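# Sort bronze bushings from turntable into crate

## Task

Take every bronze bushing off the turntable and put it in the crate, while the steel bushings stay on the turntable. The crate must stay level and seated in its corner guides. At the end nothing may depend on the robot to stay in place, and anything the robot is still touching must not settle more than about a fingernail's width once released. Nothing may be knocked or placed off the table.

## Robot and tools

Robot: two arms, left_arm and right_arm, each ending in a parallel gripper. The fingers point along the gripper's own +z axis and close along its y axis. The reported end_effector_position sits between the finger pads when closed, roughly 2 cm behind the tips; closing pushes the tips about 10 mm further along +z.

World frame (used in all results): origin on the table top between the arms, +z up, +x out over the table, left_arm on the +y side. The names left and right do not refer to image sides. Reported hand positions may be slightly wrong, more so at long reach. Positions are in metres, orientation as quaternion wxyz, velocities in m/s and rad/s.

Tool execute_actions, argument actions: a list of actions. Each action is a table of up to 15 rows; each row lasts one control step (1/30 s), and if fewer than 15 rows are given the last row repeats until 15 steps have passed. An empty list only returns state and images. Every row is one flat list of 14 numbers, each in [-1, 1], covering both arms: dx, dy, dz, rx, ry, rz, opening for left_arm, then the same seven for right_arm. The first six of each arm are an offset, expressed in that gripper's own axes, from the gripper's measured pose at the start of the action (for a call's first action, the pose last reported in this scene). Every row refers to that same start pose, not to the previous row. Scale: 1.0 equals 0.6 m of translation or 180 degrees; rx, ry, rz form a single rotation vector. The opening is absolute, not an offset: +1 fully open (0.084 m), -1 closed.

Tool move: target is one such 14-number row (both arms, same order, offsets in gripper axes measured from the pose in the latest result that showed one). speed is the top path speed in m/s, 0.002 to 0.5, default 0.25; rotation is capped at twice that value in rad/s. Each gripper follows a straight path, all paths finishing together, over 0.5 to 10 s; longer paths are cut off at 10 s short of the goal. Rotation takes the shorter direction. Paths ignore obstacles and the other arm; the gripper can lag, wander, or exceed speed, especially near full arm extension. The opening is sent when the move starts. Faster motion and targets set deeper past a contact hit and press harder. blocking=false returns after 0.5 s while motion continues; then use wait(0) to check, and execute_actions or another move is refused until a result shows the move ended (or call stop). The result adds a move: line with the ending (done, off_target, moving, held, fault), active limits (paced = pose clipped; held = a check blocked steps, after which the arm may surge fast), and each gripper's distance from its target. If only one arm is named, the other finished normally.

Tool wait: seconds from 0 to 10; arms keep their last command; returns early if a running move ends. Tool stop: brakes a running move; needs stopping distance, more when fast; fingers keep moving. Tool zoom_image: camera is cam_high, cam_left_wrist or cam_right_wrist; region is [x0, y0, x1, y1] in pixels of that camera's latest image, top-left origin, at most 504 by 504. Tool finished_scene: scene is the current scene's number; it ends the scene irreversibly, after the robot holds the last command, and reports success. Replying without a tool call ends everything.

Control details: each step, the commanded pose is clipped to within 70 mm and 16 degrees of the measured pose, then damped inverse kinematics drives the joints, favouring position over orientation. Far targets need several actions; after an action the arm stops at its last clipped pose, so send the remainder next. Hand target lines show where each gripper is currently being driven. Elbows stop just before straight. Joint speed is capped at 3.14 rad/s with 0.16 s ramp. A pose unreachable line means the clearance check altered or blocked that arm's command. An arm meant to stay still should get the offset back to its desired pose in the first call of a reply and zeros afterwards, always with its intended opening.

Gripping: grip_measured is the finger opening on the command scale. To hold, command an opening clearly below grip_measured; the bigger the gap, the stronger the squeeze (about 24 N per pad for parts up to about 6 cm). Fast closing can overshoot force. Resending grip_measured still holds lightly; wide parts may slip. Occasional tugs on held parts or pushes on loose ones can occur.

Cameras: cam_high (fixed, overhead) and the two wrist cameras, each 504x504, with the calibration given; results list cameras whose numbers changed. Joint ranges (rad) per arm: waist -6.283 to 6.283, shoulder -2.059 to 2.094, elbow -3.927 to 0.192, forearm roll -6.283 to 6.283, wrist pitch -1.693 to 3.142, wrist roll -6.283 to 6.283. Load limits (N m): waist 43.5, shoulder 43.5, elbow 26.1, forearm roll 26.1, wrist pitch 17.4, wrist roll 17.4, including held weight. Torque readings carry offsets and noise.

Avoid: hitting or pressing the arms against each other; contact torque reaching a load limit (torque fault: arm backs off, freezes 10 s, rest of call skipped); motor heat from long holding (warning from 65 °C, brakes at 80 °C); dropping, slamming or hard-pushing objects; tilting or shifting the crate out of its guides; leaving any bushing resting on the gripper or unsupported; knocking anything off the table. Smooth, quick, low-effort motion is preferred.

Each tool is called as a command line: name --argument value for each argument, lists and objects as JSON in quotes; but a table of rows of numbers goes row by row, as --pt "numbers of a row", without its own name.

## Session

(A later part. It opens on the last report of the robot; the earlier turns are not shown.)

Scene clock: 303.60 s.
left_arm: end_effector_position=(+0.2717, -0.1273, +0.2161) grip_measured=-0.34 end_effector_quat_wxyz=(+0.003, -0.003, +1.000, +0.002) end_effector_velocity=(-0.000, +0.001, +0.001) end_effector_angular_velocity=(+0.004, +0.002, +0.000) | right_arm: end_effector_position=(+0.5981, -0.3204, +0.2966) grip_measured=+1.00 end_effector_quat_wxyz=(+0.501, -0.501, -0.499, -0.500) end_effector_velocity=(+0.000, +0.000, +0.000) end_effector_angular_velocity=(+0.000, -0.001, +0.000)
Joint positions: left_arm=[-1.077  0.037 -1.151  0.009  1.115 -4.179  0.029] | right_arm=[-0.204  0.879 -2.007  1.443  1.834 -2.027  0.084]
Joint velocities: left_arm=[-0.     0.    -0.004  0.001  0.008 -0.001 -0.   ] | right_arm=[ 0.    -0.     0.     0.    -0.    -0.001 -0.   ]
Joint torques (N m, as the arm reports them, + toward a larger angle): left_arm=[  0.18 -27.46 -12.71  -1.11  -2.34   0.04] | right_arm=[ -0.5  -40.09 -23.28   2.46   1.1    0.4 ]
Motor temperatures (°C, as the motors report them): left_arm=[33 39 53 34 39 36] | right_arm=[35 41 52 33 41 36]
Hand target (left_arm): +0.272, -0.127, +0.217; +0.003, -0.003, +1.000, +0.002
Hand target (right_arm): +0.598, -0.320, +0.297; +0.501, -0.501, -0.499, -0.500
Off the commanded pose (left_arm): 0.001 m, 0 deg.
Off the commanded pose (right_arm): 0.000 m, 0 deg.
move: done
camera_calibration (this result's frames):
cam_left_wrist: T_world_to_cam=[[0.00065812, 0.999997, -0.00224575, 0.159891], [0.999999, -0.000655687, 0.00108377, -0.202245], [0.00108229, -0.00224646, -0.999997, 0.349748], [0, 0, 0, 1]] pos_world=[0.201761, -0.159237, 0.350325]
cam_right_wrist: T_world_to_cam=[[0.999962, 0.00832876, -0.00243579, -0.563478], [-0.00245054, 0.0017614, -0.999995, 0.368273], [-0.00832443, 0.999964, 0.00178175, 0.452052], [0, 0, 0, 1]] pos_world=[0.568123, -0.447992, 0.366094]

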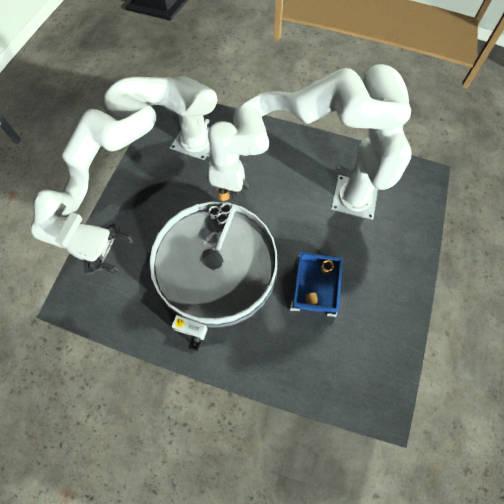

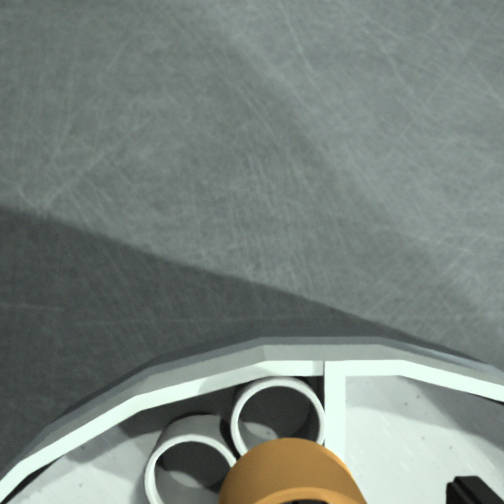

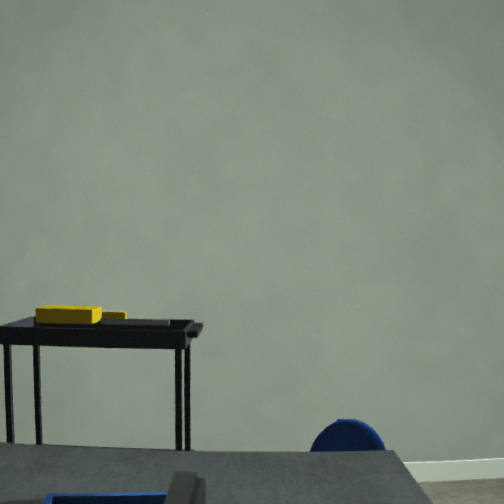

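move --target '[-0.247,0.712,0.035,0,0,0,-1, 0,0,0,0,0,0,1]' --speed 0.2

move --target '[0,0,0,0,0,0,1, -0.195,-0.297,0.683,0,0,0,1]'

move --target '[0,0,0,0,0,0,1, 0,0,0.262,0,0,0,1]' --speed 0.1

move --target '[0,0,0,0,0,0,1, 0,0,0,0,0,0,-1]'

move --target '[0,0,-0.15,0,0,0,1, 0,0,0,0,0,0,-1]' --speed 0.06

move --target '[0,0,0,0,0,0,1, -0.065,0,0,0,0,0,-1]' --speed 0.08

move --target '[0,0,0,0,0,0,1, 0,0,0,0,0,0,1]'

move --target '[0,0,0,0,0,0,1, 0.2,0,-0.3,0,0,0,1]'

Scene clock: 317.90 s.
left_arm: end_effector_position=(+0.4170, +0.3002, +0.1975) grip_measured=-0.72 end_effector_quat_wxyz=(+0.003, -0.003, +1.000, +0.003) end_effector_velocity=(+0.000, +0.001, -0.000) end_effector_angular_velocity=(-0.001, +0.001, +0.000) | right_arm: end_effector_position=(+0.5981, -0.3204, +0.2966) grip_measured=+1.00 end_effector_quat_wxyz=(+0.501, -0.501, -0.499, -0.500) end_effector_velocity=(-0.000, +0.000, +0.000) end_effector_angular_velocity=(+0.003, -0.000, +0.001)
Joint positions: left_arm=[-0.012 -0.24  -0.797  0.007  1.032 -3.113  0.012] | right_arm=[-0.204  0.879 -2.007  1.443  1.834 -2.027  0.084]
Joint velocities: left_arm=[ 0.004  0.003 -0.002 -0.001  0.     0.004 -0.   ] | right_arm=[-0.     0.001 -0.001  0.002  0.003  0.    -0.   ]
Joint torques (N m, as the arm reports them, + toward a larger angle): left_arm=[  0.04 -20.33 -11.98  -1.26  -2.01  -0.02] | right_arm=[ -0.55 -40.14 -23.28   2.43   1.28   0.27]
Motor temperatures (°C, as the motors report them): left_arm=[33 39 54 34 39 36] | right_arm=[35 41 52 33 41 36]
Hand target (left_arm): +0.417, +0.300, +0.197; +0.003, -0.003, +1.000, +0.003
Hand target (right_arm): +0.598, -0.320, +0.297; +0.501, -0.501, -0.499, -0.500
Off the commanded pose (left_arm): 0.001 m, 0 deg.
Off the commanded pose (right_arm): 0.000 m, 0 deg.
move: done
camera_calibration (this result's frames):
cam_left_wrist: T_world_to_cam=[[0.00120281, 0.999999, -0.000984533, -0.268176], [0.999999, -0.00120264, 0.000173753, -0.346901], [0.000172569, -0.000984742, -1, 0.331992], [0, 0, 0, 1]] pos_world=[0.347166, 0.268085, 0.331788]
cam_right_wrist: T_world_to_cam=[[0.999962, 0.00832885, -0.00243539, -0.563479], [-0.00245014, 0.00176147, -0.999995, 0.368273], [-0.00832452, 0.999964, 0.00178181, 0.452052], [0, 0, 0, 1]] pos_world=[0.568123, -0.447992, 0.366094]

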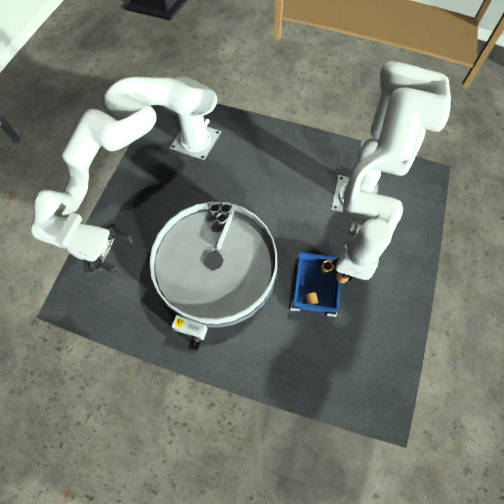

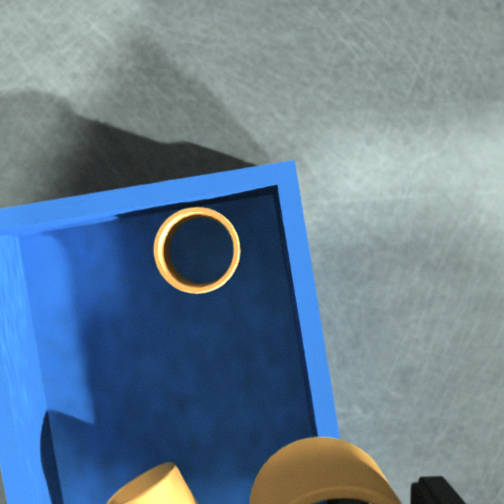

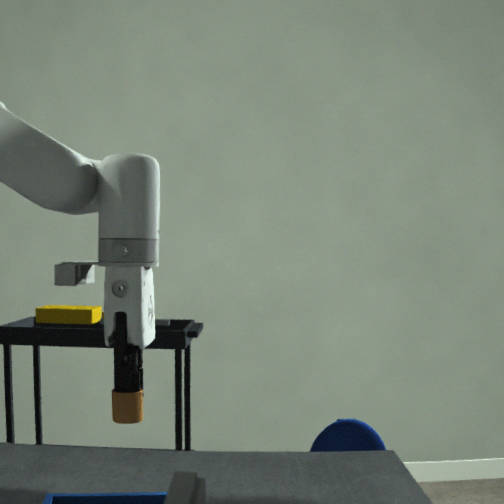

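Scene clock: 320.30 s.
left_arm: end_effector_position=(+0.4170, +0.3002, +0.1975) grip_measured=+1.00 end_effector_quat_wxyz=(+0.003, -0.003, +1.000, +0.003) end_effector_velocity=(+0.001, +0.001, +0.001) end_effector_angular_velocity=(+0.001, -0.002, +0.001) | right_arm: end_effector_position=(+0.4195, +0.0884, +0.1803) grip_measured=+1.00 end_effector_quat_wxyz=(+0.500, -0.501, -0.499, -0.499) end_effector_velocity=(-0.002, +0.003, -0.001) end_effector_angular_velocity=(+0.002, +0.002, +0.002)
Joint positions: left_arm=[-0.012 -0.24  -0.797  0.007  1.032 -3.113  0.084] | right_arm=[ 0.605  0.622 -1.281  1.993  1.263 -2.546  0.084]
Joint velocities: left_arm=[ 0.002 -0.    -0.002  0.001  0.     0.001  0.   ] | right_arm=[ 0.006  0.004 -0.003  0.005 -0.    -0.001  0.   ]
Joint torques (N m, as the arm reports them, + toward a larger angle): left_arm=[  0.55 -20.38 -12.19  -0.68  -2.23   0.01] | right_arm=[ -0.62 -34.28 -20.31   0.98   1.98   0.25]
Motor temperatures (°C, as the motors report them): left_arm=[33 39 54 34 39 36] | right_arm=[35 41 52 33 41 36]
Hand target (left_arm): +0.417, +0.300, +0.198; +0.003, -0.003, +1.000, +0.003
Hand target (right_arm): +0.419, +0.089, +0.180; +0.501, -0.501, -0.499, -0.499
Off the commanded pose (left_arm): 0.000 m, 0 deg.
Off the commanded pose (right_arm): 0.001 m, 0 deg.
move: done
camera_calibration (this result's frames):
cam_left_wrist: T_world_to_cam=[[0.00120285, 0.999999, -0.000984447, -0.268176], [0.999999, -0.00120268, 0.000173768, -0.346901], [0.000172584, -0.000984656, -1, 0.331992], [0, 0, 0, 1]] pos_world=[0.347166, 0.268085, 0.331788]
cam_right_wrist: T_world_to_cam=[[0.999961, 0.00868414, -0.00173304, -0.388699], [-0.00173623, 0.000359708, -0.999998, 0.250613], [-0.0086835, 0.999962, 0.000374771, 0.0423137], [0, 0, 0, 1]] pos_world=[0.389486, -0.0390268, 0.249923]

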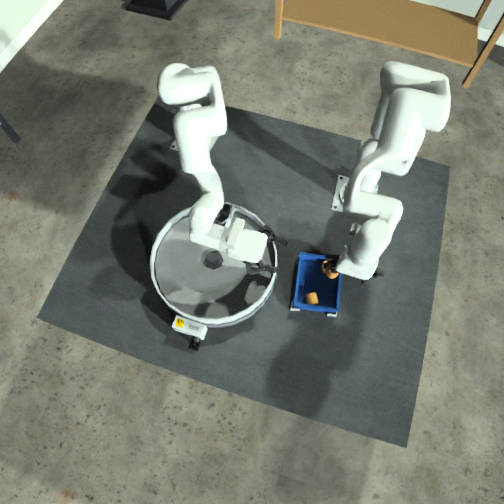

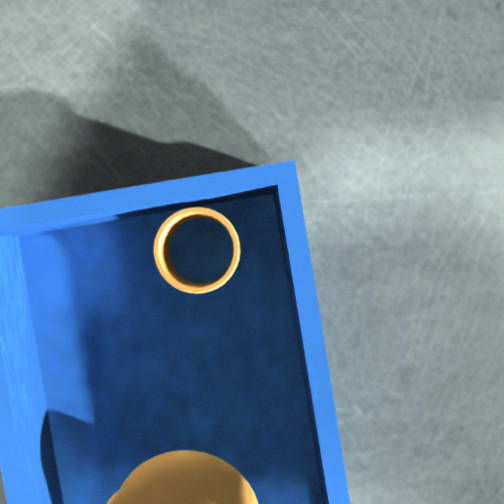

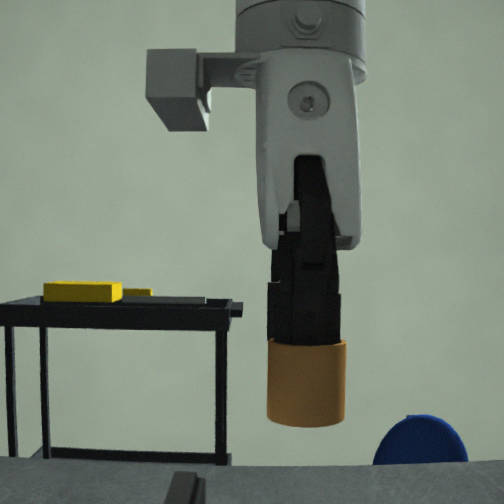

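Scene clock: 322.33 s.
left_arm: end_effector_position=(+0.4170, +0.3002, +0.1975) grip_measured=+1.00 end_effector_quat_wxyz=(+0.003, -0.003, +1.000, +0.003) end_effector_velocity=(+0.000, -0.000, +0.000) end_effector_angular_velocity=(-0.000, -0.001, +0.000) | right_arm: end_effector_position=(+0.4200, +0.2453, +0.1807) grip_measured=+1.00 end_effector_quat_wxyz=(+0.500, -0.501, -0.499, -0.500) end_effector_velocity=(-0.000, +0.002, +0.000) end_effector_angular_velocity=(+0.001, -0.001, +0.002)
Joint positions: left_arm=[-0.012 -0.24  -0.797  0.007  1.032 -3.113  0.084] | right_arm=[ 0.853  0.908 -1.78   2.124  1.011 -2.43   0.084]
Joint velocities: left_arm=[ 0. -0. -0. -0. -0. -0. -0.] | right_arm=[ 0.003  0.006 -0.011 -0.001 -0.003  0.003 -0.   ]
Joint torques (N m, as the arm reports them, + toward a larger angle): left_arm=[  0.06 -20.57 -11.96  -0.96  -2.16   0.19] | right_arm=[ -0.79 -40.23 -23.16   0.52   1.83   0.24]
Motor temperatures (°C, as the motors report them): left_arm=[33 38 54 34 39 36] | right_arm=[35 41 52 33 41 36]
Hand target (left_arm): +0.417, +0.300, +0.198; +0.003, -0.003, +1.000, +0.003
Hand target (right_arm): +0.420, +0.246, +0.181; +0.500, -0.501, -0.499, -0.499
Off the commanded pose (left_arm): 0.000 m, 0 deg.
Off the commanded pose (right_arm): 0.001 m, 0 deg.
move: done
camera_calibration (this result's frames):
cam_left_wrist: T_world_to_cam=[[0.00120283, 0.999999, -0.000984507, -0.268176], [0.999999, -0.00120266, 0.000173932, -0.346901], [0.000172747, -0.000984715, -1, 0.331992], [0, 0, 0, 1]] pos_world=[0.347166, 0.268085, 0.331788]
cam_right_wrist: T_world_to_cam=[[0.999968, 0.00789759, -0.00142693, -0.390439], [-0.00142997, 0.00038011, -0.999999, 0.250906], [-0.00789704, 0.999969, 0.000391392, -0.114887], [0, 0, 0, 1]] pos_world=[0.389878, 0.117871, 0.250393]

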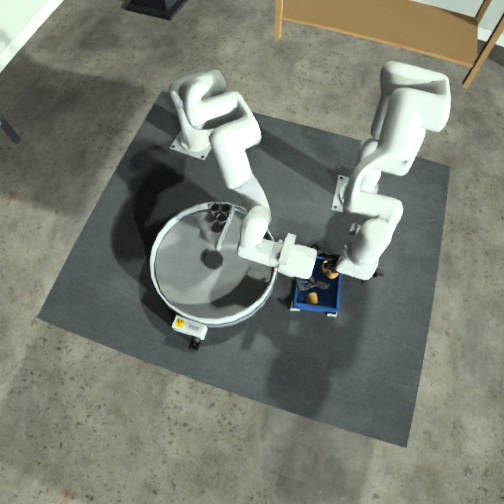

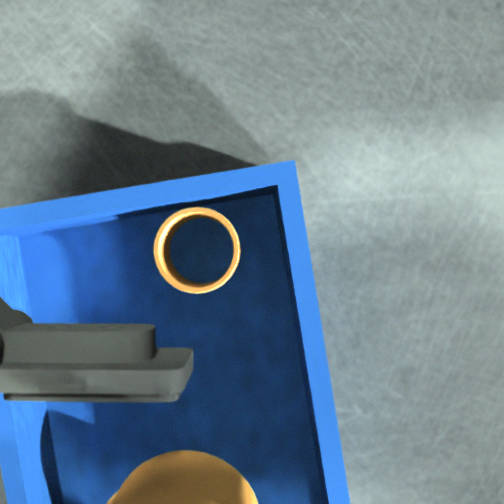

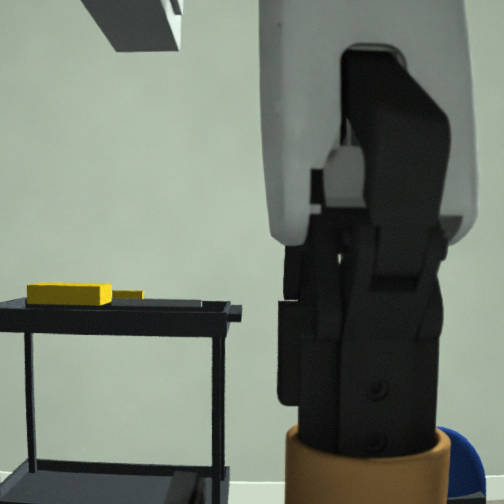

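Scene clock: 322.83 s.
left_arm: end_effector_position=(+0.4182, +0.3004, +0.1985) grip_measured=+1.00 end_effector_quat_wxyz=(+0.005, -0.003, +1.000, +0.003) end_effector_velocity=(-0.001, -0.001, -0.001) end_effector_angular_velocity=(+0.000, +0.003, -0.003) | right_arm: end_effector_position=(+0.4182, +0.2462, +0.1806) grip_measured=-0.14 end_effector_quat_wxyz=(+0.501, -0.500, -0.500, -0.499) end_effector_velocity=(+0.000, -0.001, -0.001) end_effector_angular_velocity=(-0.002, -0.000, -0.000)
Joint positions: left_arm=[-0.011 -0.24  -0.799  0.007  1.03  -3.113  0.084] | right_arm=[ 0.855  0.908 -1.779  2.123  1.012 -2.43   0.038]
Joint velocities: left_arm=[-0.002 -0.     0.003  0.     0.001  0.001 -0.   ] | right_arm=[-0.001  0.001 -0.    -0.002 -0.001  0.001  0.   ]
Joint torques (N m, as the arm reports them, + toward a larger angle): left_arm=[ -1.   -19.87  -9.46  -1.34   0.93   0.4 ] | right_arm=[ -6.77 -39.84 -25.27   2.69  -0.27   0.41]
Motor temperatures (°C, as the motors report them): left_arm=[33 38 54 34 39 36] | right_arm=[35 41 52 33 41 36]
Hand target (left_arm): +0.417, +0.300, +0.198; +0.003, -0.003, +1.000, +0.003
Hand target (right_arm): +0.420, +0.245, +0.181; +0.500, -0.501, -0.499, -0.500
Off the commanded pose (left_arm): 0.002 m, 0 deg.
Off the commanded pose (right_arm): 0.002 m, 0 deg.
move: done
camera_calibration (this result's frames):
cam_left_wrist: T_world_to_cam=[[0.000488038, 1, -0.00075327, -0.268148], [0.999991, -0.000484875, 0.00419272, -0.349105], [0.00419236, -0.000755309, -0.999991, 0.331213], [0, 0, 0, 1]] pos_world=[0.347845, 0.268229, 0.332472]
cam_right_wrist: T_world_to_cam=[[0.999933, 0.0115159, -0.00121697, -0.389573], [-0.00122461, 0.000656331, -0.999999, 0.250654], [-0.0115151, 0.999933, 0.000670389, -0.11436], [0, 0, 0, 1]] pos_world=[0.388537, 0.118675, 0.250257]

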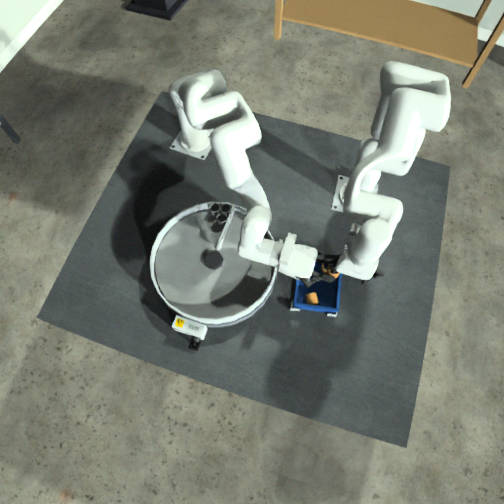

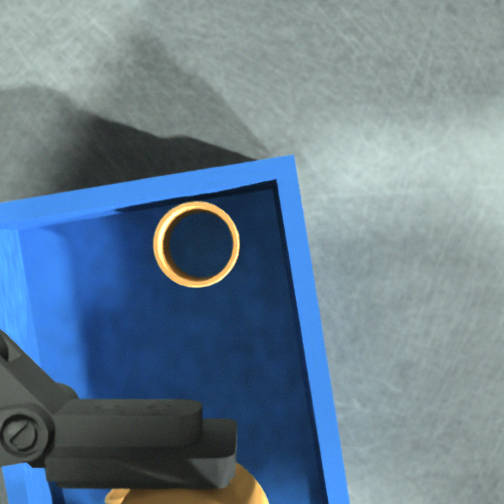

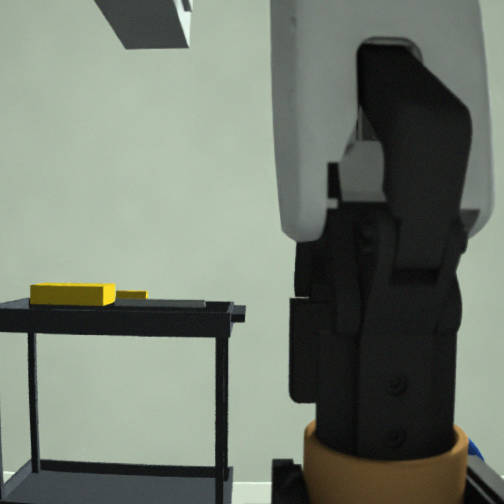

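Scene clock: 324.70 s.
left_arm: end_effector_position=(+0.4171, +0.3000, +0.2882) grip_measured=+1.00 end_effector_quat_wxyz=(+0.004, -0.004, +1.000, +0.003) end_effector_velocity=(+0.000, -0.000, +0.002) end_effector_angular_velocity=(+0.001, +0.000, -0.002) | right_arm: end_effector_position=(+0.4182, +0.2462, +0.1806) grip_measured=-0.15 end_effector_quat_wxyz=(+0.501, -0.500, -0.500, -0.499) end_effector_velocity=(+0.000, -0.000, -0.000) end_effector_angular_velocity=(-0.000, +0.000, -0.000)
Joint positions: left_arm=[-0.013 -0.3   -1.004  0.007  1.295 -3.113  0.084] | right_arm=[ 0.855  0.908 -1.779  2.123  1.012 -2.43   0.038]
Joint velocities: left_arm=[-0.001  0.    -0.005  0.001  0.005  0.001  0.   ] | right_arm=[-0.  0.  0.  0. -0. -0. -0.]
Joint torques (N m, as the arm reports them, + toward a larger angle): left_arm=[  0.44 -18.61 -12.23  -0.84  -2.21   0.18] | right_arm=[ -0.61 -41.33 -24.1    0.61   2.05   0.28]
Motor temperatures (°C, as the motors report them): left_arm=[33 38 54 34 39 36] | right_arm=[35 41 52 33 41 36]
Hand target (left_arm): +0.417, +0.300, +0.289; +0.005, -0.004, +1.000, +0.003
Hand target (right_arm): +0.418, +0.246, +0.181; +0.501, -0.500, -0.500, -0.499
Off the commanded pose (left_arm): 0.000 m, 0 deg.
Off the commanded pose (right_arm): 0.000 m, 0 deg.
move: done
camera_calibration (this result's frames):
cam_left_wrist: T_world_to_cam=[[0.0000876495, 1, -0.000603191, -0.267568], [0.999993, -0.000085422, 0.00369184, -0.348354], [0.00369179, -0.000603511, -0.999993, 0.421026], [0, 0, 0, 1]] pos_world=[0.34682, 0.267792, 0.422148]
cam_right_wrist: T_world_to_cam=[[0.999933, 0.011515, -0.00121711, -0.389573], [-0.00122475, 0.000656061, -0.999999, 0.250654], [-0.0115142, 0.999933, 0.00067012, -0.11436], [0, 0, 0, 1]] pos_world=[0.388537, 0.118674, 0.250257]

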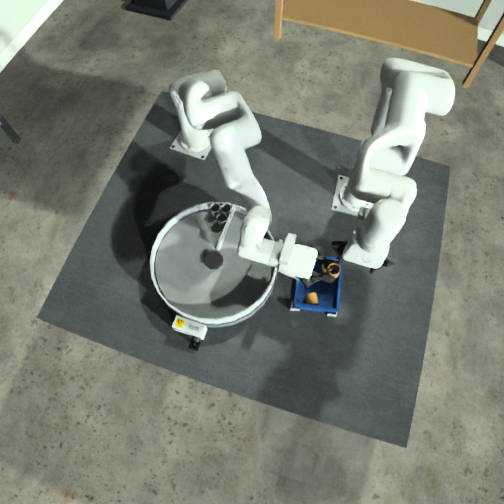

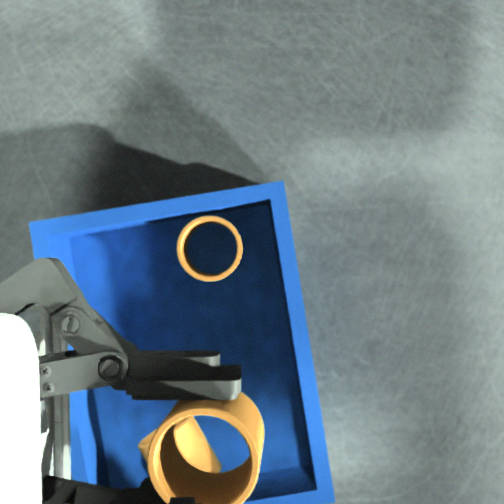

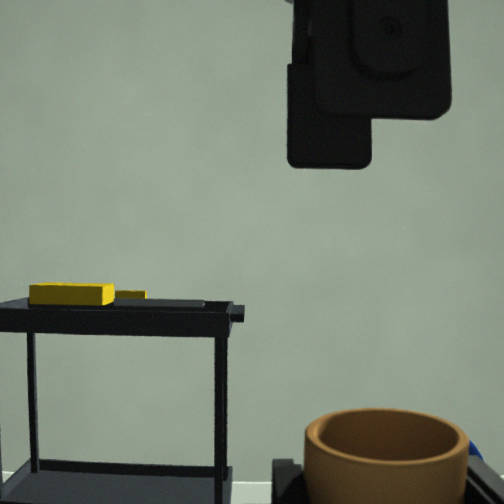

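Scene clock: 325.53 s.
left_arm: end_effector_position=(+0.4171, +0.3000, +0.2882) grip_measured=+1.00 end_effector_quat_wxyz=(+0.004, -0.004, +1.000, +0.003) end_effector_velocity=(+0.000, -0.000, +0.000) end_effector_angular_velocity=(+0.001, +0.000, -0.000) | right_arm: end_effector_position=(+0.4183, +0.2464, +0.1424) grip_measured=-0.15 end_effector_quat_wxyz=(+0.501, -0.500, -0.500, -0.499) end_effector_velocity=(+0.002, +0.002, +0.005) end_effector_angular_velocity=(+0.010, -0.008, +0.001)
Joint positions: left_arm=[-0.013 -0.3   -1.004  0.007  1.295 -3.113  0.084] | right_arm=[ 0.852  0.991 -1.815  2.145  1.04  -2.476  0.038]
Joint velocities: left_arm=[-0.002  0.    -0.001  0.001  0.001 -0.002 -0.   ] | right_arm=[-0.     0.002 -0.011  0.001  0.003 -0.002 -0.   ]
Joint torques (N m, as the arm reports them, + toward a larger angle): left_arm=[  0.32 -18.56 -12.44  -1.45  -2.39   0.18] | right_arm=[ -0.4  -41.31 -22.97   0.84   2.14   0.19]
Motor temperatures (°C, as the motors report them): left_arm=[33 38 54 34 39 36] | right_arm=[35 41 52 33 41 36]
Hand target (left_arm): +0.417, +0.300, +0.288; +0.004, -0.004, +1.000, +0.003
Hand target (right_arm): +0.418, +0.246, +0.142; +0.501, -0.500, -0.500, -0.499
Off the commanded pose (left_arm): 0.000 m, 0 deg.
Off the commanded pose (right_arm): 0.001 m, 0 deg.
move: done
camera_calibration (this result's frames):
cam_left_wrist: T_world_to_cam=[[0.0000875381, 1, -0.000603089, -0.267568], [0.999993, -0.0000853121, 0.00369005, -0.348353], [0.00368999, -0.000603408, -0.999993, 0.421026], [0, 0, 0, 1]] pos_world=[0.34682, 0.267792, 0.422148]
cam_right_wrist: T_world_to_cam=[[0.999932, 0.0116612, -0.000645782, -0.389822], [-0.000659835, 0.00120131, -0.999999, 0.21208], [-0.0116604, 0.999931, 0.00120892, -0.114554], [0, 0, 0, 1]] pos_world=[0.3886, 0.118837, 0.211966]

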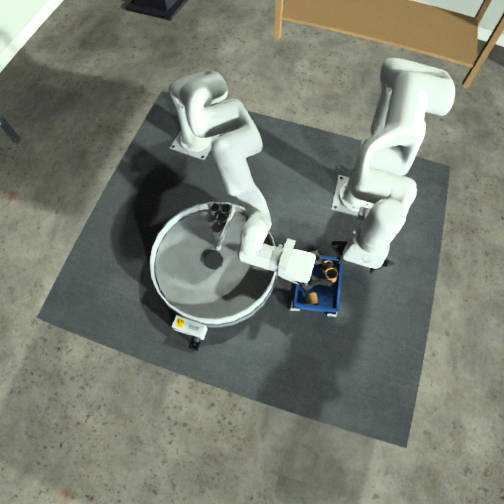

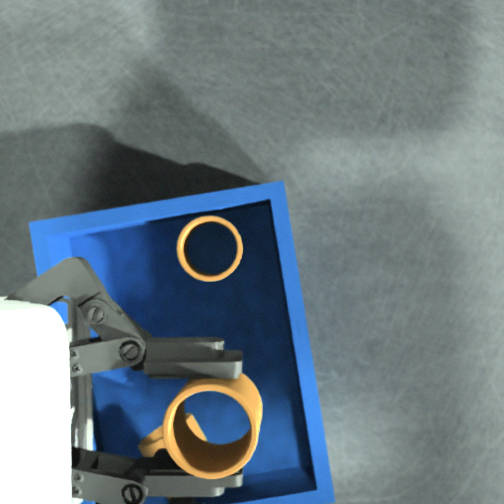

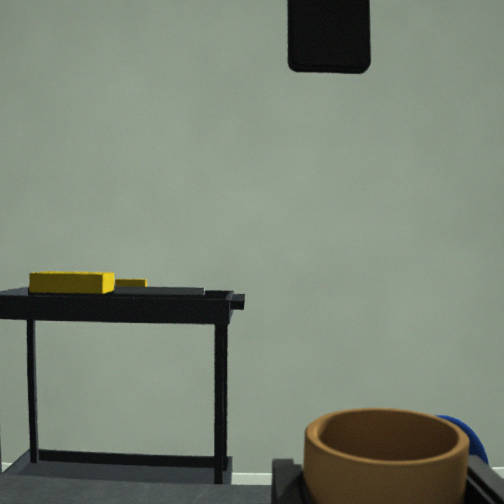

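Scene clock: 326.10 s.
left_arm: end_effector_position=(+0.4171, +0.3000, +0.2882) grip_measured=+1.00 end_effector_quat_wxyz=(+0.004, -0.004, +1.000, +0.003) end_effector_velocity=(+0.000, -0.000, +0.001) end_effector_angular_velocity=(+0.001, -0.001, -0.001) | right_arm: end_effector_position=(+0.4183, +0.2465, +0.1425) grip_measured=+1.00 end_effector_quat_wxyz=(+0.501, -0.500, -0.500, -0.499) end_effector_velocity=(+0.000, -0.000, +0.001) end_effector_angular_velocity=(-0.002, -0.003, +0.000)
Joint positions: left_arm=[-0.013 -0.3   -1.004  0.007  1.295 -3.113  0.084] | right_arm=[ 0.852  0.991 -1.815  2.145  1.04  -2.476  0.084]
Joint velocities: left_arm=[-0.001 -0.    -0.001  0.    -0.    -0.001 -0.   ] | right_arm=[-0.    -0.001 -0.001 -0.003 -0.003 -0.001  0.   ]
Joint torques (N m, as the arm reports them, + toward a larger angle): left_arm=[ -0.4  -18.32 -12.18  -1.05  -2.14   0.1 ] | right_arm=[ -0.79 -41.11 -22.73   0.79   1.8    0.22]
Motor temperatures (°C, as the motors report them): left_arm=[33 38 54 34 39 36] | right_arm=[35 41 52 33 41 36]
Hand target (left_arm): +0.417, +0.300, +0.288; +0.004, -0.004, +1.000, +0.003
Hand target (right_arm): +0.418, +0.246, +0.142; +0.501, -0.500, -0.500, -0.499
Off the commanded pose (left_arm): 0.000 m, 0 deg.
Off the commanded pose (right_arm): 0.000 m, 0 deg.
move: done
camera_calibration (this result's frames):
cam_left_wrist: T_world_to_cam=[[0.0000873089, 1, -0.000603045, -0.267568], [0.999993, -0.0000850831, 0.00369, -0.348353], [0.00368995, -0.000603363, -0.999993, 0.421026], [0, 0, 0, 1]] pos_world=[0.34682, 0.267792, 0.422148]
cam_right_wrist: T_world_to_cam=[[0.999932, 0.0116764, -0.00056561, -0.389844], [-0.000580813, 0.00129867, -0.999999, 0.212104], [-0.0116757, 0.999931, 0.00130536, -0.114579], [0, 0, 0, 1]] pos_world=[0.388603, 0.118848, 0.212033]

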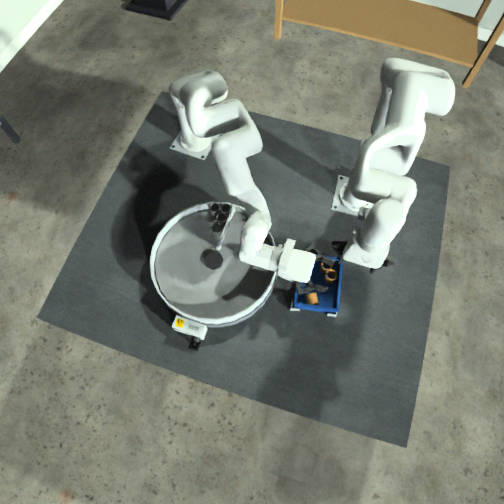

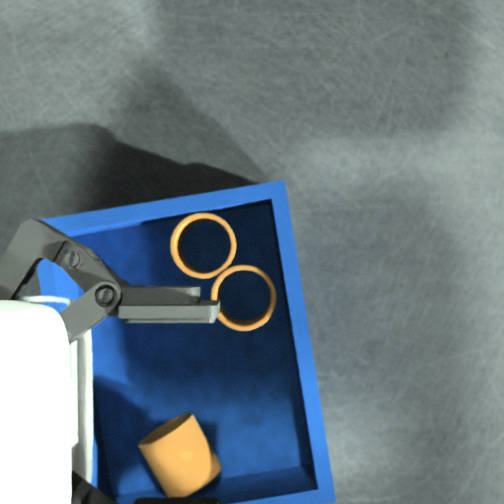

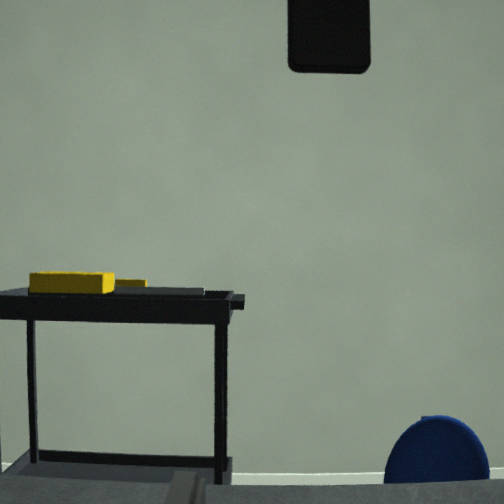

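Scene clock: 327.53 s.
left_arm: end_effector_position=(+0.4171, +0.3000, +0.2882) grip_measured=+1.00 end_effector_quat_wxyz=(+0.004, -0.004, +1.000, +0.003) end_effector_velocity=(+0.001, +0.000, +0.001) end_effector_angular_velocity=(+0.000, -0.002, +0.001) | right_arm: end_effector_position=(+0.4182, +0.0665, +0.2612) grip_measured=+1.00 end_effector_quat_wxyz=(+0.501, -0.500, -0.500, -0.499) end_effector_velocity=(+0.001, -0.002, +0.004) end_effector_angular_velocity=(+0.003, -0.003, -0.003)
Joint positions: left_arm=[-0.013 -0.3   -1.004  0.007  1.295 -3.113  0.084] | right_arm=[ 0.572  0.42  -1.207  1.924  1.237 -2.412  0.084]
Joint velocities: left_arm=[ 0.001 -0.    -0.002 -0.    -0.    -0.001 -0.   ] | right_arm=[-0.005 -0.009  0.004 -0.001  0.001  0.001 -0.   ]
Joint torques (N m, as the arm reports them, + toward a larger angle): left_arm=[  0.4  -18.35 -12.54  -1.23  -2.26   0.06] | right_arm=[ -0.78 -32.01 -22.     1.04   1.85   0.44]
Motor temperatures (°C, as the motors report them): left_arm=[33 38 54 34 39 36] | right_arm=[35 41 52 33 41 36]
Hand target (left_arm): +0.417, +0.300, +0.288; +0.004, -0.004, +1.000, +0.003
Hand target (right_arm): +0.418, +0.066, +0.262; +0.501, -0.500, -0.500, -0.499
Off the commanded pose (left_arm): 0.000 m, 0 deg.
Off the commanded pose (right_arm): 0.001 m, 0 deg.
move: done
camera_calibration (this result's frames):
cam_left_wrist: T_world_to_cam=[[0.0000872864, 1, -0.000603014, -0.267568], [0.999993, -0.0000850607, 0.00368987, -0.348353], [0.00368982, -0.000603332, -0.999993, 0.421026], [0, 0, 0, 1]] pos_world=[0.34682, 0.267792, 0.422148]
cam_right_wrist: T_world_to_cam=[[0.999926, 0.0121006, -0.00150273, -0.387379], [-0.00151763, 0.00122231, -0.999998, 0.331454], [-0.0120987, 0.999926, 0.00124058, 0.0654547], [0, 0, 0, 1]] pos_world=[0.388645, -0.0611675, 0.33079]

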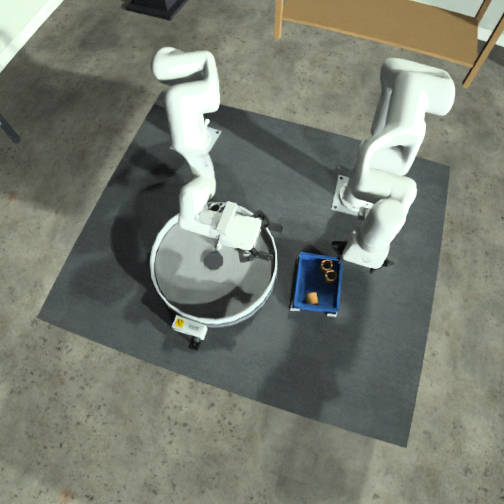

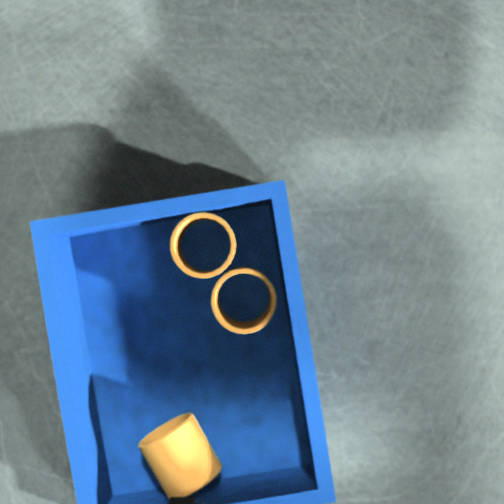

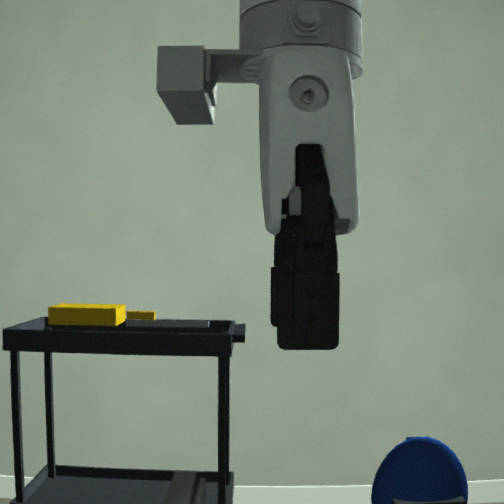

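finished_scene --scene 2

The scene is finished: the task was done.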